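# Swap two tube racks between lab and reception

## Task

Using r1 (starting in the lab) and r2 (starting in the reception), with the connecting door locked and only the open service window between the rooms: put the green rack, still holding every one of its tubes, standing on the reception table, and put the grey rack standing on the lab bench. Neither rack nor any tube may touch the floor, and neither robot may fall over or be left leaning. At the end both robots must have released the racks and backed away, so each rack stays put without a robot holding it.

## Robot and tools

Robots: r1 and r2 are identical Hello Robot Stretch 4 units. Each has an omni-wheel base, a lift travelling up a mast, an arm that telescopes forward, a wrist with yaw, pitch and roll, a two-finger gripper, and four cameras (head, head_left, head_right, wrist). Height is about 1.6 m; the base rim lies within 0.23 m of the base origin.

Frames: each robot reports in its own base frame, origin on the floor below the base centre, x ahead, y to the left, z up. hand_pose is a point between the open fingertips, expressed in that frame; with all wrist joints at zero its axes line up with the base's. Its printed value may be slightly wrong. base_odometry is measured in the odometry frame, which is the base frame as it was when the scene began; it counts wheel rotation, so slip looks like travel. Heading runs from -3.142 to 3.142, left positive. Robots do not know each other's positions: judge that from images, lidar_m and wrist_depth_mm.

execute_actions: argument actions is a list holding exactly one action, or empty (empty just reports state and images). Optional cameras lists camera names (r1_head_camera, r1_head_left_camera, r1_head_right_camera, r1_wrist_camera, the same four for r2, or all); omitted, null or ["all"] gives every camera, [] gives none. The action is an object keyed by "r1" and/or "r2". Under each robot:
- base: one command only, a relative move counted from the position in the latest reported state. translate_m: metres straight ahead (negative = back), -2 to 2. strafe_m: metres sideways, left positive, -2 to 2. rotate_rad: radians on the spot, counter-clockwise from above positive, -3.2 to 3.2.
- joints: absolute targets by name. lift_m 0 to 1.2; arm_m 0 to 0.55 (extension forward); wrist_yaw_rad -1.134 to 4.276 (0 ahead, left positive, 3.14 stowed; above 3.4 it may hit the arm); wrist_pitch_rad -1.117 to 4.259 (0 level, 1.57 pointing down); wrist_roll_rad -1.117 to 4.259 (0 = fingers level, positive turns clockwise viewed from behind); gripper_m -0.038 to 0.141, the fingertip gap in metres (negative = fingers squeezing together). Out-of-range joint targets are clipped and flagged; any other bad value or key rejects the whole call.
- pace: "slow", "default", "fast" or "max" (base up to 0.1/0.3/0.4/0.6 m/s and 1/2/3/4 rad/s; lowered when the lift starts above 0.2, to 0.3 m/s and 1 rad/s at 1.2).
- contact_limits: {"arm_m": value} from 0 (gentlest) to 0.75 (firmest), 0.5 if absent; exceeding it gives contact_stop.
- end_of_arm: "enable_torque", sent on its own, re-powers wrist or gripper motors that cut out.
Motions within one action start together. A single action runs at most 15 s. Omitted joints or bases may still be driving to an earlier target. Example: {"r1": {"base": {"translate_m": 0.3}, "joints": {"gripper_m": 0.05}, "pace": "fast"}}. To unfold the wrist at the start, send lift_m 0.4 with wrist_yaw_rad 0.

wait: seconds from 0 to 10; commands nothing new and returns state and images. zoom_image: camera plus region [x0, y0, x1, y1] in pixels of that camera's latest full image, top-left origin, at most 504 by 504. finished_scene: scene = the current scene's number; irreversible, so only call it once the racks rest on their own and the robots have let go and moved off.

Result lines: joint_positions; base_status and joint_status (done, off_target, contact_stop_at_<key>, limit_stop_at_<name>, time_out, torque_fault); on_its_own describes what happened uncommanded ("held at" gives a held target, not the actual position); lidar_m: 12 ranges in metres, 30-degree sectors starting straight ahead and going counter-clockwise (4th left, 7th behind, 10th right), "-" = nothing seen or closer than 0.25 m; sees from about 0.15 m up, so table tops register, but misses glass, thin legs and much behind. wrist_depth_mm: a 7 by 7 grid from top left, depths 100 to 2000 mm. turned_by_wheels vs turned_by_imu: a gap above about 0.1 rad signals a bump or slip. base_tilt in degrees (forward/right positive), with a fixed bias up to about 1.5. motor_effort: percent of maximum, bracket = peak during the last action; wheel positive turns the base right. The pictures line names the returned images in order. A stop reported in one result cancels the rest of that reply's motion, wait and finish calls.

Gripping: command a gap smaller than the object; neither gripper_m nor "done" proves a hold, but a firm squeeze (at commands of 0 or more) shows in gripper effort. Fingers pressed onto a surface can jam; lift to free them.

Avoid: robot-to-robot contact (a base already touching another robot presses hard after millimetres; this can end the run), dropping racks or tubes, anything reaching the floor, driving or turning with over 1 kg held at arm_m above 0.2 (especially fast), strong sustained pushes with a high gripper, tilt beyond 6 degrees (limit_stop_at_tilt makes the lift, arm and wheels slack), overloading the level wrist (about 2 kg causes torque_fault), and tilted-up rolled wrist poses that trigger limit_stop_at_own_body. After a contact_stop the part goes slack: a lift may sag, a base may roll. The same base command can differ by up to about 3 cm per metre between the two robots. Loose objects may occasionally be nudged by something, and the robots keep holding their last command while you think.

Each tool is called after "Call:" in YAML: its name, and indented under it one key for each argument.

## Session

Call:
execute_actions:
  actions: []

Scene clock: 0.00 s.
r1.base_odometry: x=+0.000 y=+0.000 heading=+0.000 (m, m, rad; r1's odometry frame)
r1.turned_by_wheels: +0.000 (rad since the last result)
r1.turned_by_imu: +0.000 (rad since the last result)
r1.base_tilt: forward=+0.4 right=-0.3 (deg)
r1.lidar_m: 1.13 1.05 2.92 1.02 0.95 0.97 1.05 1.15 1.10 1.23 1.78 3.27
r1.base_status: not commanded
r1.joint_positions: lift_m=+0.139 arm_m=-0.002 wrist_yaw_rad=+3.052 wrist_pitch_rad=-0.005 wrist_roll_rad=+0.016 gripper_m=+0.057
r1.joint_status: not commanded
r1.motor_effort: lift_m=+20 arm_m=+0 wrist_yaw_rad=+0 wrist_pitch_rad=-5 wrist_roll_rad=-1 gripper_m=+1 wheel_0=+0 wheel_1=-1 wheel_2=+1 (%)
r1.hand_pose: x=-0.1106 y=+0.1129 z=+0.3186 quat_wxyz=(+0.045, +0.003, +0.008, +0.999) (m; r1's base frame)
r1.wrist_depth_mm: - 141 1397 1229 1060 931 854 / - 129 1336 1229 1078 931 878 / 103 140 223 1255 1078 931 878 / 131 144 1397 1255 1098 946 891 / 1182 1430 1499 1255 1078 960 891 / 1078 1098 200 1025 917 946 878 / 788 759 768 111 759 723 759
r2.base_odometry: x=+0.000 y=+0.000 heading=+0.000 (m, m, rad; r2's odometry frame)
r2.turned_by_wheels: +0.000 (rad since the last result)
r2.turned_by_imu: +0.000 (rad since the last result)
r2.base_tilt: forward=+0.5 right=-0.1 (deg)
r2.lidar_m: 2.35 0.91 0.94 1.62 2.45 1.36 1.11 1.12 1.32 1.20 1.11 1.13
r2.base_status: not commanded
r2.joint_positions: lift_m=+0.173 arm_m=+0.001 wrist_yaw_rad=+3.220 wrist_pitch_rad=-0.003 wrist_roll_rad=+0.006 gripper_m=+0.057
r2.joint_status: not commanded
r2.motor_effort: lift_m=+20 arm_m=-1 wrist_yaw_rad=-3 wrist_pitch_rad=-7 wrist_roll_rad=-1 gripper_m=-3 wheel_0=+0 wheel_1=+1 wheel_2=+0 (%)
r2.hand_pose: x=-0.1229 y=+0.0645 z=+0.3522 quat_wxyz=(-0.039, +0.001, +0.003, +0.999) (m; r2's base frame)
r2.wrist_depth_mm: - - 137 1308 1366 1464 1499 / - - 133 1308 1336 1397 1499 / - - 123 189 1336 1397 1464 / - 108 133 256 1336 1397 1464 / 180 232 1229 1255 1308 1366 1464 / 188 1182 1205 1255 211 1366 1430 / 188 878 842 1042 904 904 976
pictures: r1_head_camera, r1_head_left_camera, r1_head_right_camera, r1_wrist_camera, r2_head_camera, r2_head_left_camera, r2_head_right_camera, r2_wrist_camera
Images, in order (width x height): r1_head_camera 420x560, r1_head_left_camera 420x672, r1_head_right_camera 420x672, r1_wrist_camera 616x392, r2_head_camera 420x560, r2_head_left_camera 420x672, r2_head_right_camera 420x672, r2_wrist_camera 616x392.

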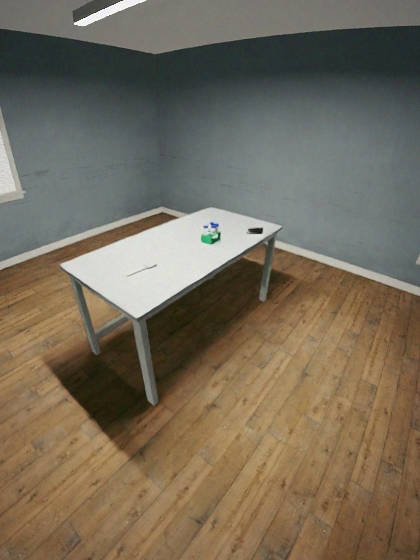

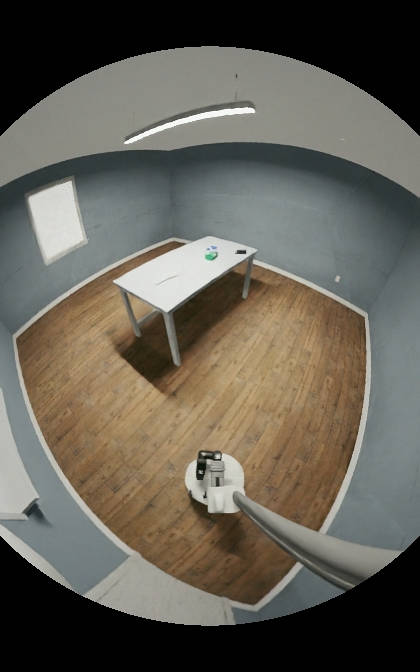

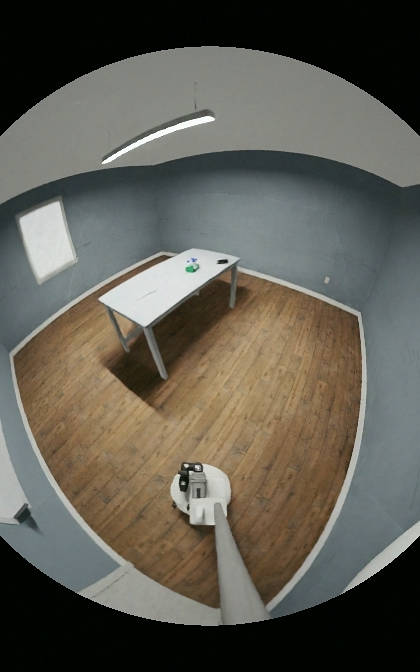

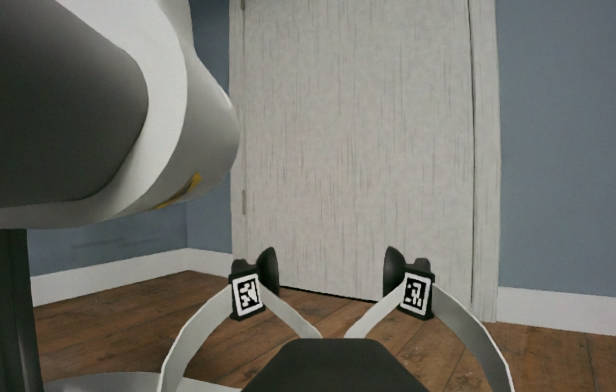

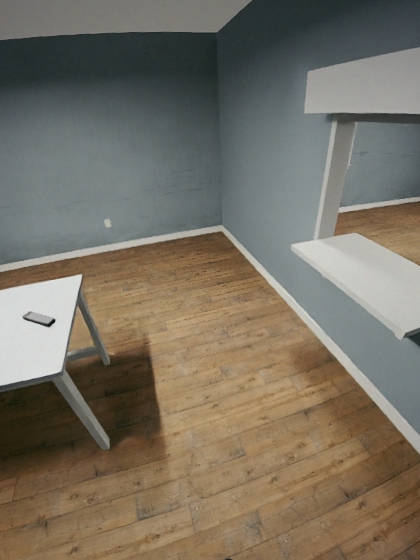

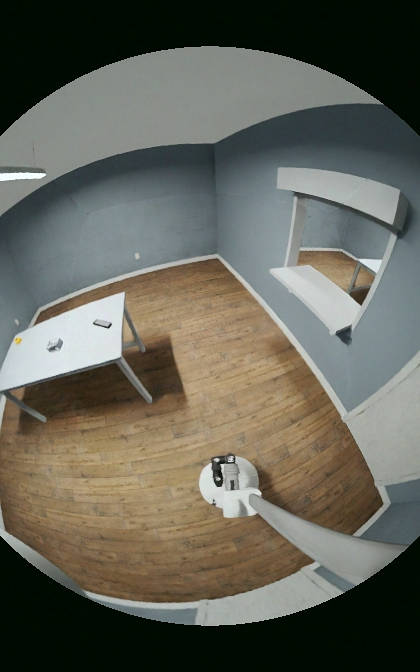

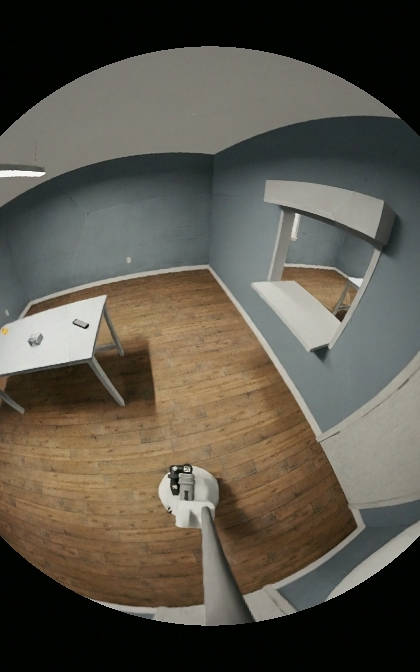

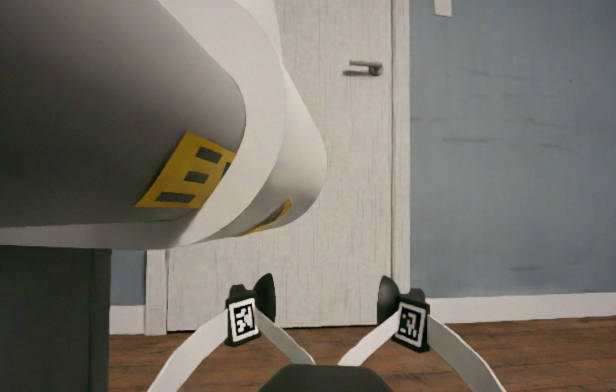

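Call:
zoom_image:
  camera: "r1_head_camera"
  region: [170, 200, 290, 270]

Call:
zoom_image:
  camera: "r2_head_left_camera"
  region: [0, 280, 160, 420]

Region (170, 200, 290, 270) of r1_head_camera's 420x560 image, scaled by 4.200, with more detail than that image has; it fills the top 294 rows of this view, and the rest is white.

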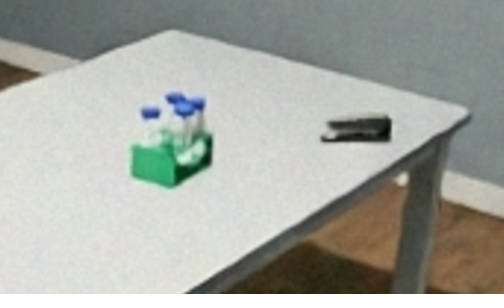

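Region (0, 280, 160, 420) of r2_head_left_camera's 420x672 image, scaled by 3.150, with more detail than that image has; it fills the top 441 rows of this view, and the rest is white.

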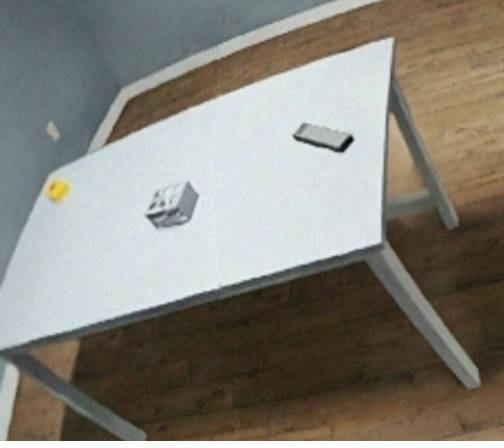

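Call:
execute_actions:
  actions:
    - {"r1":{"base":{"rotate_rad":0.946},"pace":"fast"},"r2":{"base":{"rotate_rad":0.316},"pace":"fast"}}
  cameras: []

Call:
execute_actions:
  actions:
    - {"r1":{"base":{"strafe_m":-1.44},"joints":{"lift_m":0.75,"wrist_yaw_rad":0,"gripper_m":0.141},"pace":"max"},"r2":{"base":{"strafe_m":1.08},"joints":{"lift_m":0.75,"wrist_yaw_rad":0,"gripper_m":0.141},"pace":"max"}}
  cameras: ["r1_head_camera","r1_wrist_camera","r2_head_camera","r2_wrist_camera"]

Scene clock: 2.37 s.
r1.base_odometry: x=+0.000 y=+0.000 heading=+0.946 (m, m, rad; r1's odometry frame)
r1.turned_by_wheels: +0.946 (rad since the last result)
r1.turned_by_imu: +0.970 (rad since the last result)
r1.base_tilt: forward=+0.4 right=-0.2 (deg)
r1.lidar_m: 3.58 1.13 0.98 0.94 1.01 1.19 1.12 1.16 1.64 3.28 1.20 1.06
r1.base_status: done
r1.joint_positions: lift_m=+0.139 arm_m=-0.002 wrist_yaw_rad=+3.052 wrist_pitch_rad=-0.005 wrist_roll_rad=+0.016 gripper_m=+0.057
r1.joint_status: not commanded
r1.motor_effort: lift_m=+19(20) arm_m=-1(1) wrist_yaw_rad=+0(1) wrist_pitch_rad=-4(4) wrist_roll_rad=-1(0) gripper_m=-2(4) wheel_0=-3(9) wheel_1=-1(11) wheel_2=+0(10) (%)
r1.hand_pose: x=-0.1106 y=+0.1129 z=+0.3186 quat_wxyz=(+0.045, +0.003, +0.008, +0.999) (m; r1's base frame)
r1.wrist_depth_mm: - 141 1229 1229 1281 1281 1281 / - 129 1229 1281 1281 1308 1281 / 103 140 223 1281 1308 1308 1281 / 131 145 1255 1281 1308 1336 1281 / 1255 1255 1281 1308 1308 1308 1308 / 1078 1118 200 1042 917 1042 1008 / 788 759 778 111 750 732 759
r2.base_odometry: x=+0.000 y=+0.000 heading=+0.315 (m, m, rad; r2's odometry frame)
r2.turned_by_wheels: +0.315 (rad since the last result)
r2.turned_by_imu: +0.314 (rad since the last result)
r2.base_tilt: forward=+0.6 right=+0.0 (deg)
r2.lidar_m: 1.49 0.92 1.21 3.08 1.60 1.17 1.11 1.19 1.21 1.17 1.12 1.44
r2.base_status: done
r2.joint_positions: lift_m=+0.173 arm_m=+0.001 wrist_yaw_rad=+3.220 wrist_pitch_rad=-0.003 wrist_roll_rad=+0.006 gripper_m=+0.057
r2.joint_status: not commanded
r2.motor_effort: lift_m=+20(20) arm_m=-1(1) wrist_yaw_rad=-3(3) wrist_pitch_rad=-7(9) wrist_roll_rad=-2(0) gripper_m=-3(3) wheel_0=-3(7) wheel_1=-2(10) wheel_2=-2(6) (%)
r2.hand_pose: x=-0.1229 y=+0.0645 z=+0.3522 quat_wxyz=(-0.039, +0.001, +0.003, +0.999) (m; r2's base frame)
r2.wrist_depth_mm: - - 137 1281 1229 1182 1160 / - - 133 1281 1255 1182 1160 / - - 123 189 1229 1182 1160 / - 108 133 256 1229 1160 1138 / 180 232 1308 1255 1205 1182 1118 / 189 1336 1229 1255 211 1182 1118 / 188 878 854 1060 904 917 976
pictures: none
No camera images: the call's "cameras" was empty. Leave "cameras" out to get every camera's image.

Scene clock: 6.10 s.
r1.base_odometry: x=+1.168 y=-0.843 heading=+0.946 (m, m, rad; r1's odometry frame)
r1.turned_by_wheels: +0.000 (rad since the last result)
r1.turned_by_imu: +0.005 (rad since the last result)
r1.base_tilt: forward=+0.4 right=-0.2 (deg)
r1.lidar_m: 0.82 0.88 2.30 2.31 1.65 1.17 1.13 1.20 1.63 1.83 1.93 0.85
r1.base_status: done
r1.joint_positions: lift_m=+0.750 arm_m=-0.002 wrist_yaw_rad=+0.000 wrist_pitch_rad=-0.005 wrist_roll_rad=+0.016 gripper_m=+0.141
r1.joint_status: all done
r1.motor_effort: lift_m=+20(24) arm_m=-1(0) wrist_yaw_rad=+0(7) wrist_pitch_rad=-5(6) wrist_roll_rad=-1(0) gripper_m=-1(5) wheel_0=+1(17) wheel_1=+0(17) wheel_2=+0(0) (%)
r1.hand_pose: x=+0.4573 y=-0.0874 z=+0.9297 quat_wxyz=(+1.000, +0.008, -0.003, +0.000) (m; r1's base frame)
r1.wrist_depth_mm: - - - - - - - / - - - - - - - / - - - - - - - / - - - - - - - / 1138 1138 1138 1008 1118 1060 - / 707 699 647 683 647 627 654 / - 1863 1983 111 683 1366 1983
r2.base_odometry: x=-0.335 y=+1.027 heading=+0.315 (m, m, rad; r2's odometry frame)
r2.turned_by_wheels: +0.000 (rad since the last result)
r2.turned_by_imu: -0.001 (rad since the last result)
r2.base_tilt: forward=+0.6 right=+0.0 (deg)
r2.lidar_m: 0.83 0.90 2.06 1.99 1.60 1.17 1.12 1.17 1.61 2.16 2.16 0.87
r2.base_status: done
r2.joint_positions: lift_m=+0.750 arm_m=+0.001 wrist_yaw_rad=+0.000 wrist_pitch_rad=-0.003 wrist_roll_rad=+0.006 gripper_m=+0.141
r2.joint_status: all done
r2.motor_effort: lift_m=+23(28) arm_m=+0(0) wrist_yaw_rad=-2(6) wrist_pitch_rad=-8(8) wrist_roll_rad=+0(1) gripper_m=+0(2) wheel_0=+2(13) wheel_1=-3(16) wheel_2=-1(2) (%)
r2.hand_pose: x=+0.4600 y=-0.0874 z=+0.9288 quat_wxyz=(+1.000, +0.003, -0.001, +0.000) (m; r2's base frame)
r2.wrist_depth_mm: - - - - - - - / - - - - - - - / - - - - - - - / - - - - - - - / - - - - - - - / 768 707 217 809 820 202 831 / 1983 691 676 389 640 609 621
pictures: r1_head_camera, r1_wrist_camera, r2_head_camera, r2_wrist_camera
camera_calibration (this result's frames):
r1_wrist_camera: T_world_to_cam=[[0.0524679, -0.998334, -0.0239865, -0.073638], [-0.0496169, 0.0213838, -0.998539, 1.00032], [0.997389, 0.0535814, -0.0484123, -0.175833], [0, 0, 0, 1]] pos_world=[0.228871, -0.0854846, 0.988578]
r2_wrist_camera: T_world_to_cam=[[0.0380371, -0.999263, 0.00517178, -0.0997751], [0.0329159, -0.0039198, -0.99945, 0.97499], [0.998734, 0.0381865, 0.0327426, -0.26533], [0, 0, 0, 1]] pos_world=[0.236697, -0.0857477, 0.983657]
Images, in order (width x height): r1_head_camera 420x560, r1_wrist_camera 616x392, r2_head_camera 420x560, r2_wrist_camera 616x392.

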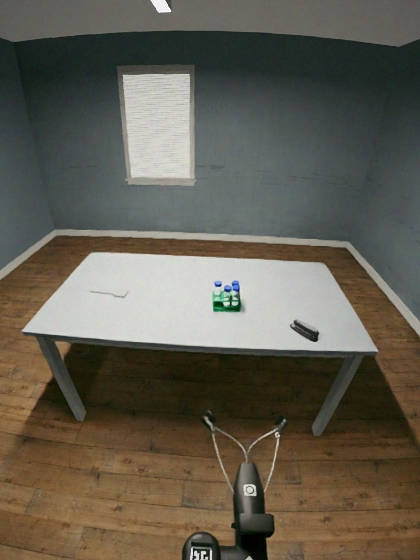

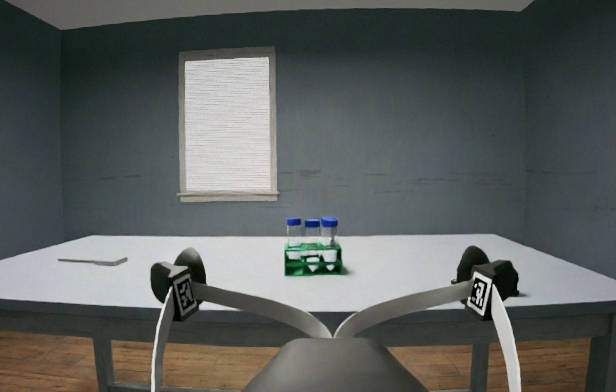

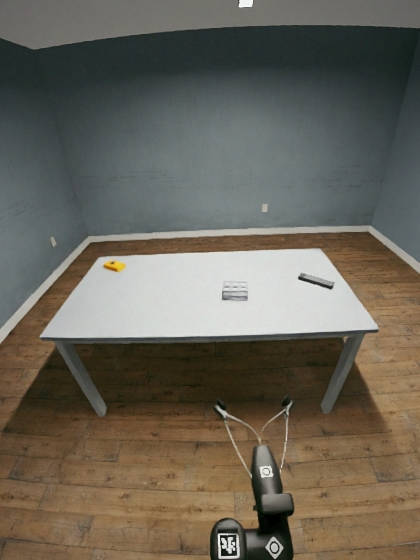

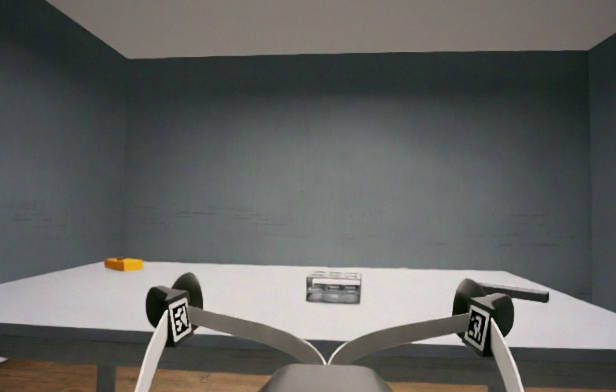

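Call:
execute_actions:
  actions:
    - {"r1":{"base":{"translate_m":0.4},"joints":{"wrist_pitch_rad":0.35},"pace":"max"},"r2":{"base":{"translate_m":0.42},"joints":{"wrist_pitch_rad":0.35,"arm_m":0.04},"pace":"max"}}
  cameras: ["r1_head_camera","r1_wrist_camera","r2_head_camera","r2_wrist_camera"]

Scene clock: 8.77 s.
r1.base_odometry: x=+1.402 y=-0.518 heading=+0.946 (m, m, rad; r1's odometry frame)
r1.turned_by_wheels: +0.000 (rad since the last result)
r1.turned_by_imu: +0.000 (rad since the last result)
r1.base_tilt: forward=+0.4 right=-0.3 (deg)
r1.lidar_m: 0.41 0.45 0.65 2.24 2.19 1.60 1.53 1.61 1.91 1.84 0.60 0.45
r1.base_status: done
r1.joint_positions: lift_m=+0.750 arm_m=-0.002 wrist_yaw_rad=+0.000 wrist_pitch_rad=+0.352 wrist_roll_rad=+0.016 gripper_m=+0.141
r1.joint_status: all done
r1.motor_effort: lift_m=+21(21) arm_m=-1(1) wrist_yaw_rad=+0(0) wrist_pitch_rad=-3(1) wrist_roll_rad=-1(1) gripper_m=+1(2) wheel_0=+4(9) wheel_1=+3(10) wheel_2=-1(14) (%)
r1.hand_pose: x=+0.4397 y=-0.0874 z=+0.8288 quat_wxyz=(+0.985, +0.008, +0.175, -0.001) (m; r1's base frame)
r1.wrist_depth_mm: - - - - - - - / - - - - - - - / 842 809 768 504 723 723 715 / 525 517 508 469 492 480 477 / 384 382 379 377 370 364 357 / 300 289 278 300 274 266 283 / 345 283 279 111 265 267 267
r2.base_odometry: x=+0.064 y=+1.157 heading=+0.316 (m, m, rad; r2's odometry frame)
r2.turned_by_wheels: +0.000 (rad since the last result)
r2.turned_by_imu: +0.002 (rad since the last result)
r2.base_tilt: forward=+0.6 right=+0.1 (deg)
r2.lidar_m: 0.41 0.46 0.63 1.97 2.10 1.61 1.55 1.59 2.23 2.08 0.61 0.43
r2.base_status: done
r2.joint_positions: lift_m=+0.750 arm_m=+0.039 wrist_yaw_rad=+0.000 wrist_pitch_rad=+0.352 wrist_roll_rad=+0.006 gripper_m=+0.141
r2.joint_status: all done
r2.motor_effort: lift_m=+23(23) arm_m=+5(6) wrist_yaw_rad=-1(0) wrist_pitch_rad=-6(6) wrist_roll_rad=-1(2) gripper_m=+0(1) wheel_0=+1(8) wheel_1=+1(7) wheel_2=+1(12) (%)
r2.hand_pose: x=+0.4809 y=-0.0874 z=+0.8286 quat_wxyz=(+0.985, +0.003, +0.175, +0.000) (m; r2's base frame)
r2.wrist_depth_mm: - - - - - - - / - - - - - - - / - - - - - - - / 615 621 615 564 559 609 609 / 421 421 421 421 415 418 415 / 319 306 218 320 319 202 317 / 256 248 257 206 248 247 254
pictures: r1_head_camera, r1_wrist_camera, r2_head_camera, r2_wrist_camera
camera_calibration (this result's frames):
r1_wrist_camera: T_world_to_cam=[[0.0406887, -0.998339, -0.0407898, -0.0560526], [-0.395587, 0.021392, -0.918179, 0.984147], [0.917527, 0.0534954, -0.39406, 0.158474], [0, 0, 0, 1]] pos_world=[0.246193, -0.08549, 0.963785]
r2_wrist_camera: T_world_to_cam=[[0.0374244, -0.999265, -0.00831045, -0.0886005], [-0.316185, -0.0039519, -0.948689, 0.999938], [0.947959, 0.0381318, -0.3161, 0.0305771], [0, 0, 0, 1]] pos_world=[0.290495, -0.0857497, 0.95756]
Images, in order (width x height): r1_head_camera 420x560, r1_wrist_camera 616x392, r2_head_camera 420x560, r2_wrist_camera 616x392.

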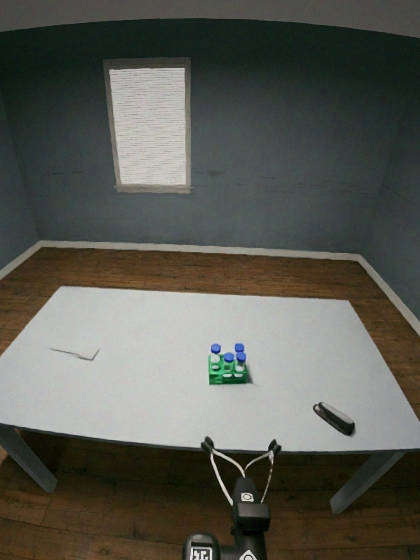

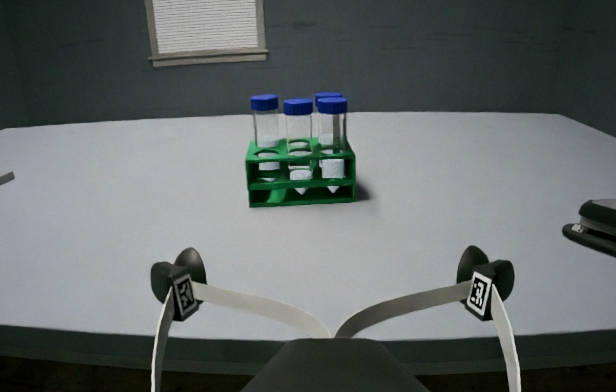

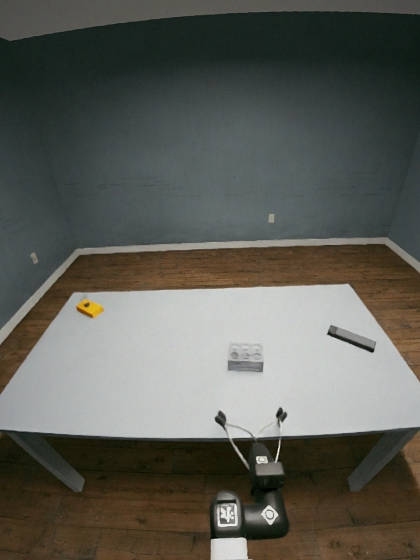

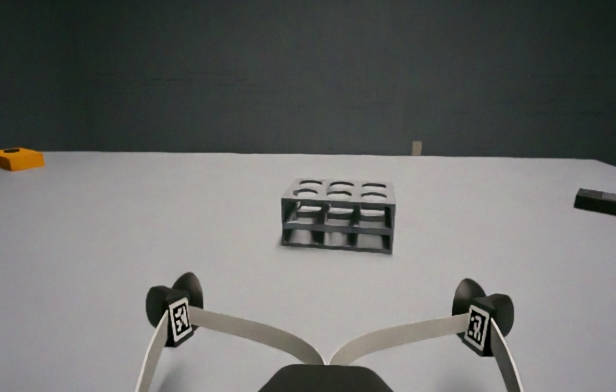

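Call:
execute_actions:
  actions:
    - {"r1":{"base":{"rotate_rad":0.054},"joints":{"lift_m":0.725,"arm_m":0.19},"pace":"fast"},"r2":{"joints":{"wrist_yaw_rad":-0.09,"lift_m":0.725,"arm_m":0.2},"pace":"fast"}}
  cameras: ["r1_head_camera","r1_wrist_camera","r2_head_camera","r2_wrist_camera"]

Scene clock: 10.63 s.
r1.base_odometry: x=+1.402 y=-0.518 heading=+0.999 (m, m, rad; r1's odometry frame)
r1.turned_by_wheels: +0.053 (rad since the last result)
r1.turned_by_imu: +0.055 (rad since the last result)
r1.base_tilt: forward=+0.4 right=-0.3 (deg)
r1.lidar_m: 0.45 0.48 0.68 2.25 2.10 1.58 1.54 1.62 1.91 1.84 0.60 0.46
r1.base_status: done
r1.joint_positions: lift_m=+0.725 arm_m=+0.189 wrist_yaw_rad=+0.000 wrist_pitch_rad=+0.352 wrist_roll_rad=+0.016 gripper_m=+0.141
r1.joint_status: all done
r1.motor_effort: lift_m=+18(21) arm_m=+4(5) wrist_yaw_rad=+0(2) wrist_pitch_rad=-3(4) wrist_roll_rad=-1(1) gripper_m=+0(3) wheel_0=-5(6) wheel_1=-2(8) wheel_2=-3(8) (%)
r1.hand_pose: x=+0.6310 y=-0.0874 z=+0.8039 quat_wxyz=(+0.985, +0.008, +0.175, -0.001) (m; r1's base frame)
r1.wrist_depth_mm: - - - - - - - / - - - - - - - / 732 691 661 580 521 621 621 / 459 449 439 306 297 415 413 / 332 332 312 289 283 314 309 / 262 252 242 259 238 230 246 / 220 216 224 111 211 209 -
r2.base_odometry: x=+0.064 y=+1.157 heading=+0.316 (m, m, rad; r2's odometry frame)
r2.turned_by_wheels: +0.000 (rad since the last result)
r2.turned_by_imu: +0.000 (rad since the last result)
r2.base_tilt: forward=+0.8 right=+0.1 (deg)
r2.lidar_m: 0.43 0.45 0.63 1.96 2.08 1.63 1.53 1.58 2.23 2.07 0.61 0.44
r2.base_status: not commanded
r2.joint_positions: lift_m=+0.725 arm_m=+0.199 wrist_yaw_rad=-0.090 wrist_pitch_rad=+0.352 wrist_roll_rad=+0.006 gripper_m=+0.141
r2.joint_status: all done
r2.motor_effort: lift_m=+15(20) arm_m=+5(5) wrist_yaw_rad=-3(7) wrist_pitch_rad=-7(7) wrist_roll_rad=+0(0) gripper_m=+1(1) wheel_0=+1(1) wheel_1=+0(0) wheel_2=+1(1) (%)
r2.hand_pose: x=+0.6319 y=-0.1113 z=+0.8042 quat_wxyz=(+0.984, +0.011, +0.175, -0.045) (m; r2's base frame)
r2.wrist_depth_mm: - - - - - - - / - - - - - - - / - - - - - - - / 539 535 525 535 535 530 530 / 364 364 322 268 343 364 362 / 277 264 217 271 267 202 276 / 223 214 224 190 214 213 221
pictures: r1_head_camera, r1_wrist_camera, r2_head_camera, r2_wrist_camera
camera_calibration (this result's frames):
r1_wrist_camera: T_world_to_cam=[[0.0409237, -0.998329, -0.040796, -0.0649262], [-0.39573, 0.0212964, -0.91812, 1.03706], [0.917455, 0.0537171, -0.394197, -0.0266618], [0, 0, 0, 1]] pos_world=[0.437514, -0.0854713, 0.938989]
r2_wrist_camera: T_world_to_cam=[[-0.0523535, -0.998594, -0.00832011, -0.0615622], [-0.315507, 0.0244448, -0.948608, 1.0271], [0.947478, -0.0470379, -0.316343, -0.128391], [0, 0, 0, 1]] pos_world=[0.44248, -0.092622, 0.933184]
Images, in order (width x height): r1_head_camera 420x560, r1_wrist_camera 616x392, r2_head_camera 420x560, r2_wrist_camera 616x392.

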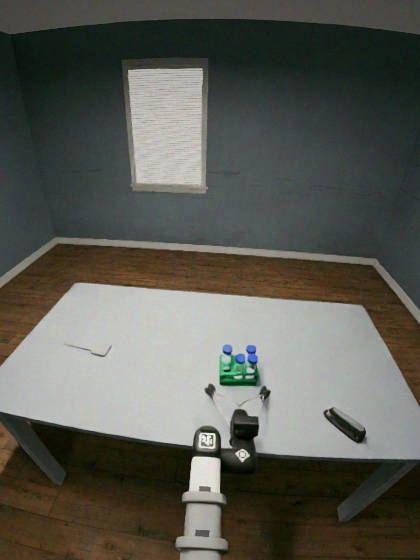

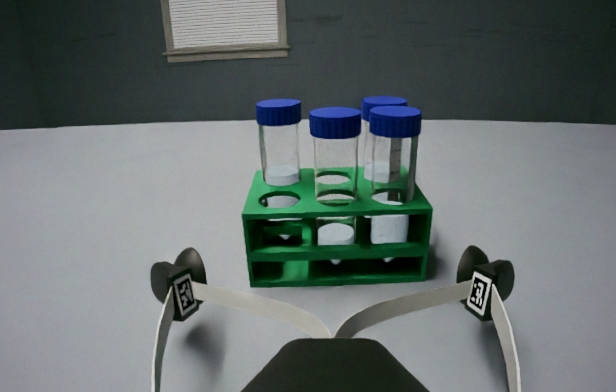

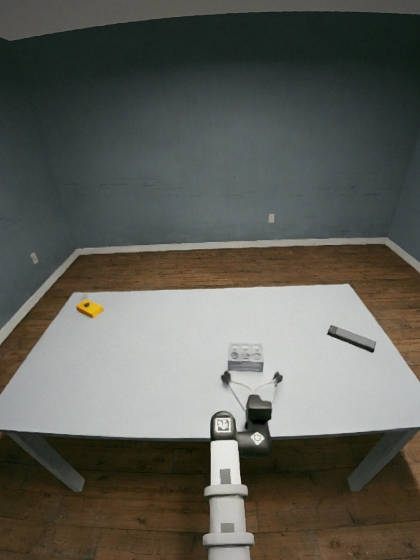

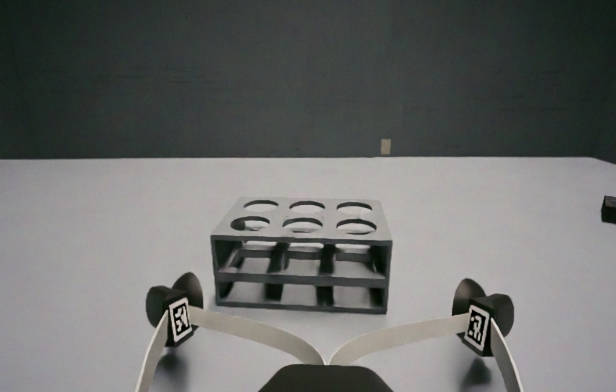

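Call:
execute_actions:
  actions:
    - {"r1":{"base":{"strafe_m":-0.005},"joints":{"arm_m":0.255},"pace":"slow"},"r2":{"base":{"strafe_m":0.013},"joints":{"arm_m":0.265},"pace":"slow"}}
  cameras: ["r1_head_camera","r1_wrist_camera","r2_head_camera","r2_wrist_camera"]

Scene clock: 12.77 s.
r1.base_odometry: x=+1.406 y=-0.521 heading=+0.999 (m, m, rad; r1's odometry frame)
r1.turned_by_wheels: +0.000 (rad since the last result)
r1.turned_by_imu: +0.000 (rad since the last result)
r1.base_tilt: forward=+0.4 right=-0.3 (deg)
r1.lidar_m: 0.43 0.47 0.71 2.26 2.09 1.58 1.54 1.62 1.88 1.82 0.60 0.44
r1.base_status: done
r1.joint_positions: lift_m=+0.725 arm_m=+0.254 wrist_yaw_rad=+0.000 wrist_pitch_rad=+0.352 wrist_roll_rad=+0.016 gripper_m=+0.141
r1.joint_status: all done
r1.motor_effort: lift_m=+18(18) arm_m=+5(6) wrist_yaw_rad=+0(0) wrist_pitch_rad=-3(4) wrist_roll_rad=-1(0) gripper_m=+2(2) wheel_0=+5(5) wheel_1=-6(8) wheel_2=+0(3) (%)
r1.hand_pose: x=+0.6959 y=-0.0874 z=+0.8039 quat_wxyz=(+0.985, +0.008, +0.175, -0.001) (m; r1's base frame)
r1.wrist_depth_mm: - - - - - - - / - - - - - - - / 723 699 597 225 190 621 621 / 455 449 439 382 244 415 410 / 332 330 231 236 222 310 307 / 260 251 209 220 216 211 246 / 220 215 223 111 211 208 -
r2.base_odometry: x=+0.060 y=+1.169 heading=+0.316 (m, m, rad; r2's odometry frame)
r2.turned_by_wheels: +0.000 (rad since the last result)
r2.turned_by_imu: +0.001 (rad since the last result)
r2.base_tilt: forward=+0.5 right=+0.1 (deg)
r2.lidar_m: 0.42 0.44 0.62 1.97 2.06 1.61 1.54 1.60 2.24 2.09 0.58 0.45
r2.base_status: done
r2.joint_positions: lift_m=+0.725 arm_m=+0.264 wrist_yaw_rad=-0.090 wrist_pitch_rad=+0.352 wrist_roll_rad=+0.006 gripper_m=+0.141
r2.joint_status: all done
r2.motor_effort: lift_m=+15(15) arm_m=+6(5) wrist_yaw_rad=-3(3) wrist_pitch_rad=-6(6) wrist_roll_rad=-2(2) gripper_m=+2(0) wheel_0=-2(9) wheel_1=+3(7) wheel_2=+0(0) (%)
r2.hand_pose: x=+0.6968 y=-0.1114 z=+0.8042 quat_wxyz=(+0.984, +0.011, +0.175, -0.045) (m; r2's base frame)
r2.wrist_depth_mm: - - - - - - - / - - - - - - - / - - - - - - - / 530 535 535 535 530 530 525 / 366 364 343 267 250 362 362 / 277 264 199 239 196 198 274 / 221 215 216 183 206 213 220
pictures: r1_head_camera, r1_wrist_camera, r2_head_camera, r2_wrist_camera
camera_calibration (this result's frames):
r1_wrist_camera: T_world_to_cam=[[0.0408803, -0.998331, -0.0407959, -0.0675653], [-0.395729, 0.0213136, -0.91812, 1.06276], [0.917457, 0.0536772, -0.394197, -0.086241], [0, 0, 0, 1]] pos_world=[0.502449, -0.0854747, 0.938989]
r2_wrist_camera: T_world_to_cam=[[-0.0525085, -0.998586, -0.00832006, -0.0580953], [-0.315503, 0.0244937, -0.948608, 1.04758], [0.947471, -0.047185, -0.316343, -0.189911], [0, 0, 0, 1]] pos_world=[0.5074, -0.0926332, 0.933184]
Images, in order (width x height): r1_head_camera 420x560, r1_wrist_camera 616x392, r2_head_camera 420x560, r2_wrist_camera 616x392.

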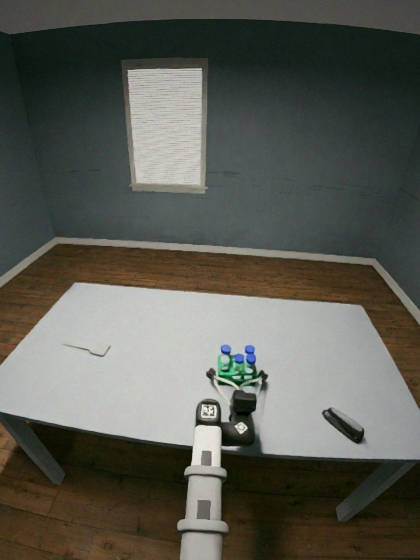

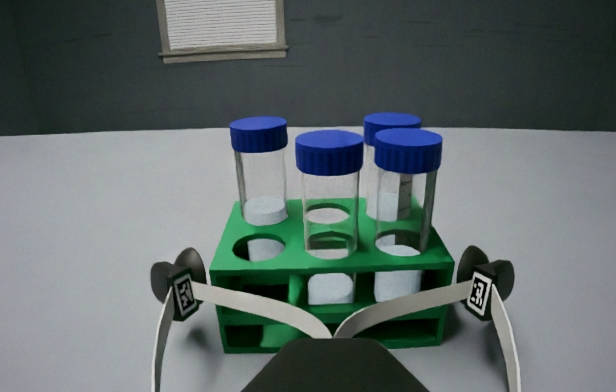

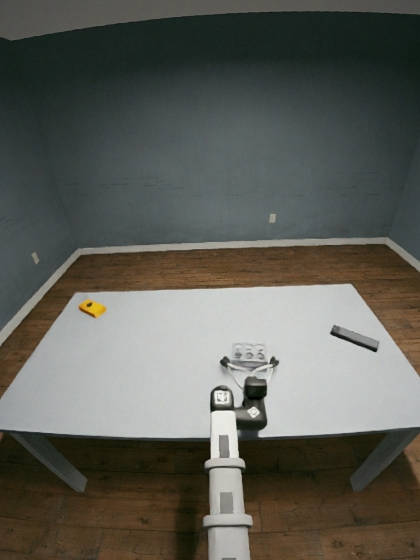

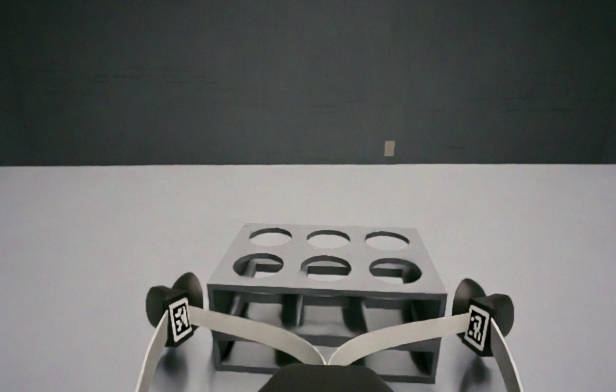

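Call:
execute_actions:
  actions:
    - {"r1":{"joints":{"arm_m":0.27}},"r2":{"joints":{"arm_m":0.28}}}
  cameras: ["r1_wrist_camera","r2_wrist_camera"]

Call:
execute_actions:
  actions:
    - {"r1":{"joints":{"gripper_m":0.07}},"r2":{"joints":{"gripper_m":0.07}}}
  cameras: ["r1_head_camera","r1_wrist_camera","r2_head_camera","r2_wrist_camera"]

Scene clock: 13.60 s.
r1.base_odometry: x=+1.406 y=-0.521 heading=+0.999 (m, m, rad; r1's odometry frame)
r1.turned_by_wheels: +0.000 (rad since the last result)
r1.turned_by_imu: +0.000 (rad since the last result)
r1.base_tilt: forward=+0.5 right=-0.2 (deg)
r1.lidar_m: 0.43 0.49 0.67 2.25 2.09 1.59 1.53 1.60 1.88 1.82 0.58 0.43
r1.base_status: not commanded
r1.joint_positions: lift_m=+0.725 arm_m=+0.269 wrist_yaw_rad=+0.000 wrist_pitch_rad=+0.352 wrist_roll_rad=+0.016 gripper_m=+0.141
r1.joint_status: all done
r1.motor_effort: lift_m=+18(18) arm_m=+5(5) wrist_yaw_rad=+0(1) wrist_pitch_rad=-5(4) wrist_roll_rad=+0(1) gripper_m=+2(2) wheel_0=+4(5) wheel_1=-6(6) wheel_2=+0(0) (%)
r1.hand_pose: x=+0.7109 y=-0.0874 z=+0.8039 quat_wxyz=(+0.985, +0.008, +0.175, -0.001) (m; r1's base frame)
r1.wrist_depth_mm: - - - - - - - / - - - - - - - / 732 691 603 222 190 621 615 / 455 449 433 382 244 415 410 / 332 330 230 227 216 309 307 / 260 250 207 211 204 204 246 / 220 214 216 111 211 207 -
r2.base_odometry: x=+0.060 y=+1.169 heading=+0.316 (m, m, rad; r2's odometry frame)
r2.turned_by_wheels: +0.000 (rad since the last result)
r2.turned_by_imu: +0.000 (rad since the last result)
r2.base_tilt: forward=+0.5 right=+0.1 (deg)
r2.lidar_m: 0.42 0.45 0.62 1.97 2.08 1.62 1.53 1.60 2.27 2.08 0.61 0.45
r2.base_status: not commanded
r2.joint_positions: lift_m=+0.725 arm_m=+0.279 wrist_yaw_rad=-0.090 wrist_pitch_rad=+0.352 wrist_roll_rad=+0.006 gripper_m=+0.141
r2.joint_status: all done
r2.motor_effort: lift_m=+15(15) arm_m=+5(5) wrist_yaw_rad=-2(0) wrist_pitch_rad=-7(7) wrist_roll_rad=-1(2) gripper_m=+0(0) wheel_0=-1(1) wheel_1=+3(3) wheel_2=+0(1) (%)
r2.hand_pose: x=+0.7118 y=-0.1114 z=+0.8042 quat_wxyz=(+0.984, +0.011, +0.175, -0.045) (m; r2's base frame)
r2.wrist_depth_mm: - - - - - - - / - - - - - - - / - - - - - - - / 539 535 535 530 530 525 521 / 364 366 343 258 265 362 362 / 276 264 192 230 196 198 273 / 221 215 206 179 199 213 221
pictures: r1_wrist_camera, r2_wrist_camera
camera_calibration (this result's frames):
r1_wrist_camera: T_world_to_cam=[[0.0407945, -0.998334, -0.0407973, -0.0681398], [-0.39576, 0.021347, -0.918106, 1.0687], [0.917448, 0.0535996, -0.394229, -0.0999762], [0, 0, 0, 1]] pos_world=[0.517451, -0.0854812, 0.938986]
r2_wrist_camera: T_world_to_cam=[[-0.0526343, -0.998579, -0.00832009, -0.0572501], [-0.3155, 0.0245335, -0.948608, 1.05232], [0.947465, -0.0473044, -0.316343, -0.204137], [0, 0, 0, 1]] pos_world=[0.522406, -0.0926424, 0.933184]
Images, in order (width x height): r1_wrist_camera 616x392, r2_wrist_camera 616x392.

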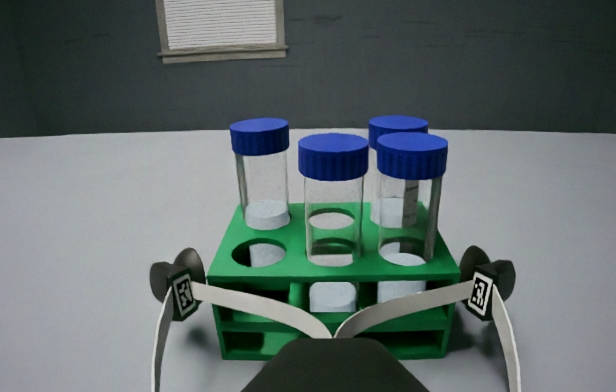

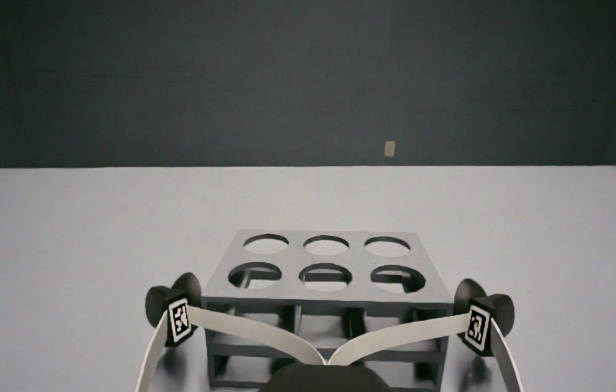

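Scene clock: 15.33 s.
r1.base_odometry: x=+1.406 y=-0.521 heading=+0.999 (m, m, rad; r1's odometry frame)
r1.turned_by_wheels: +0.000 (rad since the last result)
r1.turned_by_imu: +0.000 (rad since the last result)
r1.base_tilt: forward=+0.5 right=-0.2 (deg)
r1.lidar_m: 0.42 0.49 0.68 2.26 2.10 1.60 1.54 1.63 1.90 1.84 0.59 0.41
r1.base_status: not commanded
r1.joint_positions: lift_m=+0.725 arm_m=+0.269 wrist_yaw_rad=+0.000 wrist_pitch_rad=+0.355 wrist_roll_rad=+0.016 gripper_m=+0.070
r1.joint_status: all done
r1.motor_effort: lift_m=+18(19) arm_m=+4(5) wrist_yaw_rad=-1(1) wrist_pitch_rad=-11(12) wrist_roll_rad=+0(1) gripper_m=-17(18) wheel_0=+5(5) wheel_1=-6(6) wheel_2=+0(0) (%)
r1.hand_pose: x=+0.7106 y=-0.0874 z=+0.8031 quat_wxyz=(+0.984, +0.008, +0.177, -0.001) (m; r1's base frame)
r1.wrist_depth_mm: - - - - - - - / - - - - - - - / 707 668 544 188 173 603 597 / 449 439 433 373 235 407 402 / 327 325 226 213 206 307 303 / 257 237 189 199 193 180 251 / 218 213 206 111 140 205 -
r2.base_odometry: x=+0.060 y=+1.169 heading=+0.316 (m, m, rad; r2's odometry frame)
r2.turned_by_wheels: +0.000 (rad since the last result)
r2.turned_by_imu: +0.000 (rad since the last result)
r2.base_tilt: forward=+0.5 right=+0.1 (deg)
r2.lidar_m: 0.42 0.44 0.65 1.96 2.08 1.58 1.54 1.60 2.25 2.07 0.61 0.43
r2.base_status: not commanded
r2.joint_positions: lift_m=+0.725 arm_m=+0.279 wrist_yaw_rad=-0.090 wrist_pitch_rad=+0.353 wrist_roll_rad=+0.006 gripper_m=+0.070
r2.joint_status: all done
r2.motor_effort: lift_m=+15(15) arm_m=+5(5) wrist_yaw_rad=+0(2) wrist_pitch_rad=-9(10) wrist_roll_rad=-1(0) gripper_m=-20(21) wheel_0=-1(1) wheel_1=+3(3) wheel_2=+0(0) (%)
r2.hand_pose: x=+0.7117 y=-0.1114 z=+0.8038 quat_wxyz=(+0.983, +0.011, +0.175, -0.045) (m; r2's base frame)
r2.wrist_depth_mm: - - - - - - - / - - - - - - - / - - - - - - - / 530 530 525 525 525 525 521 / 364 364 342 245 236 359 357 / 273 274 185 198 197 180 272 / 221 206 189 181 181 183 203
pictures: r1_head_camera, r1_wrist_camera, r2_head_camera, r2_wrist_camera
camera_calibration (this result's frames):
r1_wrist_camera: T_world_to_cam=[[0.0406771, -0.998334, -0.0409147, -0.0679838], [-0.398416, 0.0213461, -0.916956, 1.06881], [0.916302, 0.0536002, -0.396884, -0.0970966], [0, 0, 0, 1]] pos_world=[0.517566, -0.0854811, 0.938734]
r2_wrist_camera: T_world_to_cam=[[-0.052638, -0.998579, -0.00836324, -0.0572094], [-0.316597, 0.0246304, -0.94824, 1.05248], [0.947099, -0.0472657, -0.317443, -0.20298], [0, 0, 0, 1]] pos_world=[0.522442, -0.092645, 0.93309]
Images, in order (width x height): r1_head_camera 420x560, r1_wrist_camera 616x392, r2_head_camera 420x560, r2_wrist_camera 616x392.

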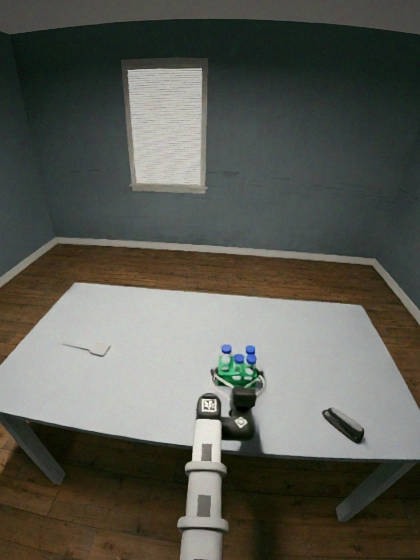

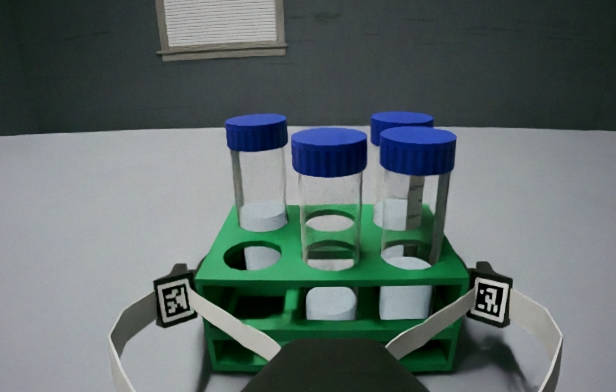

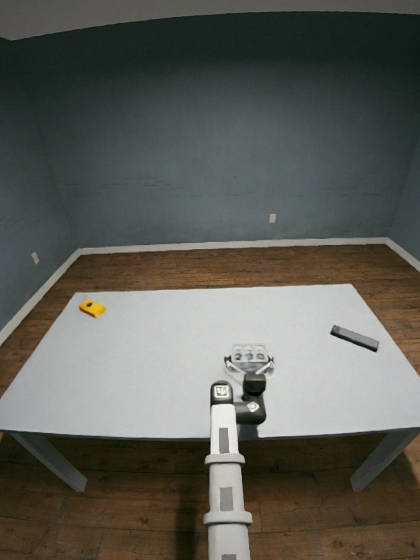

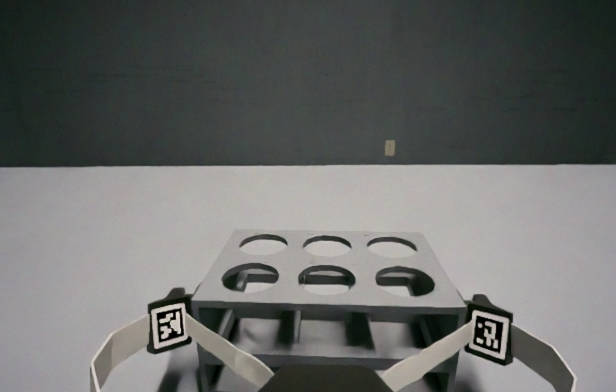

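Call:
execute_actions:
  actions:
    - {"r1":{"joints":{"lift_m":0.8,"gripper_m":0.055}},"r2":{"joints":{"lift_m":0.8,"wrist_yaw_rad":0}}}
  cameras: ["r1_head_camera","r1_wrist_camera","r2_wrist_camera"]

Scene clock: 16.70 s.
r1.base_odometry: x=+1.406 y=-0.521 heading=+0.999 (m, m, rad; r1's odometry frame)
r1.turned_by_wheels: +0.000 (rad since the last result)
r1.turned_by_imu: +0.000 (rad since the last result)
r1.base_tilt: forward=+0.4 right=-0.3 (deg)
r1.lidar_m: 0.43 0.47 0.70 2.27 2.09 1.58 1.53 1.62 1.88 1.84 0.60 0.47
r1.base_status: not commanded
r1.joint_positions: lift_m=+0.800 arm_m=+0.269 wrist_yaw_rad=+0.000 wrist_pitch_rad=+0.355 wrist_roll_rad=+0.016 gripper_m=+0.055
r1.joint_status: all done
r1.motor_effort: lift_m=+23(24) arm_m=+5(5) wrist_yaw_rad=+0(0) wrist_pitch_rad=-12(13) wrist_roll_rad=-1(1) gripper_m=-21(21) wheel_0=+5(5) wheel_1=-6(6) wheel_2=+1(0) (%)
r1.hand_pose: x=+0.7106 y=-0.0874 z=+0.8776 quat_wxyz=(+0.984, +0.008, +0.177, -0.001) (m; r1's base frame)
r1.wrist_depth_mm: - - - - - - - / - - - - - - - / - - - 180 168 - - / 640 627 615 539 244 580 580 / 469 469 222 208 203 439 433 / 368 181 187 195 187 172 362 / 314 306 207 111 135 293 -
r2.base_odometry: x=+0.060 y=+1.169 heading=+0.316 (m, m, rad; r2's odometry frame)
r2.turned_by_wheels: +0.000 (rad since the last result)
r2.turned_by_imu: +0.000 (rad since the last result)
r2.base_tilt: forward=+0.4 right=+0.1 (deg)
r2.lidar_m: 0.42 0.45 0.64 1.96 2.07 1.61 1.54 1.61 2.25 2.09 0.62 0.45
r2.base_status: not commanded
r2.joint_positions: lift_m=+0.800 arm_m=+0.279 wrist_yaw_rad=+0.000 wrist_pitch_rad=+0.353 wrist_roll_rad=+0.006 gripper_m=+0.070
r2.joint_status: all done
r2.motor_effort: lift_m=+25(26) arm_m=+5(5) wrist_yaw_rad=-4(3) wrist_pitch_rad=-11(10) wrist_roll_rad=+0(1) gripper_m=-22(22) wheel_0=-2(2) wheel_1=+3(3) wheel_2=+0(0) (%)
r2.hand_pose: x=+0.7207 y=-0.0875 z=+0.8779 quat_wxyz=(+0.984, +0.003, +0.176, -0.001) (m; r2's base frame)
r2.wrist_depth_mm: - - - - - - - / - - - - - - - / - - - - - - - / - - - - - - - / 525 525 492 245 236 521 517 / 397 399 185 198 197 180 394 / 317 296 189 181 181 183 304
pictures: r1_head_camera, r1_wrist_camera, r2_wrist_camera
camera_calibration (this result's frames):
r1_wrist_camera: T_world_to_cam=[[0.0406697, -0.998334, -0.0409219, -0.064922], [-0.398579, 0.0213462, -0.916886, 1.1372], [0.916232, 0.0536, -0.397047, -0.0673083], [0, 0, 0, 1]] pos_world=[0.517576, -0.0854811, 1.01331]
r2_wrist_camera: T_world_to_cam=[[0.0371143, -0.999276, -0.00837196, -0.096968], [-0.317745, -0.00385764, -0.948168, 1.12326], [0.94745, 0.0378507, -0.317658, -0.179417], [0, 0, 0, 1]] pos_world=[0.530499, -0.0857736, 1.00724]
Images, in order (width x height): r1_head_camera 420x560, r1_wrist_camera 616x392, r2_wrist_camera 616x392.

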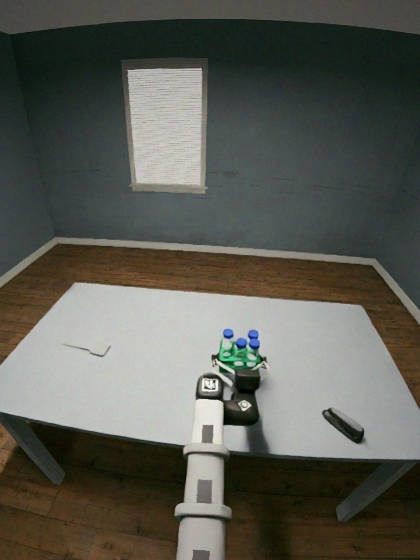

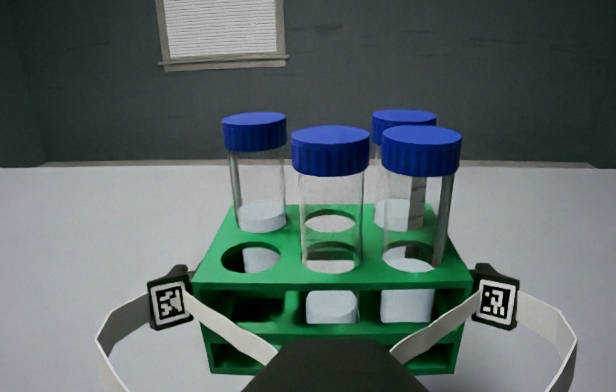

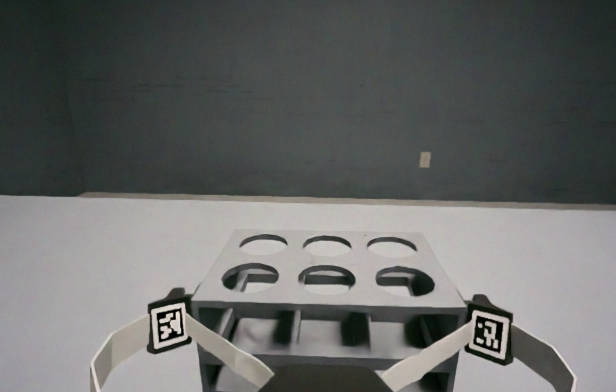

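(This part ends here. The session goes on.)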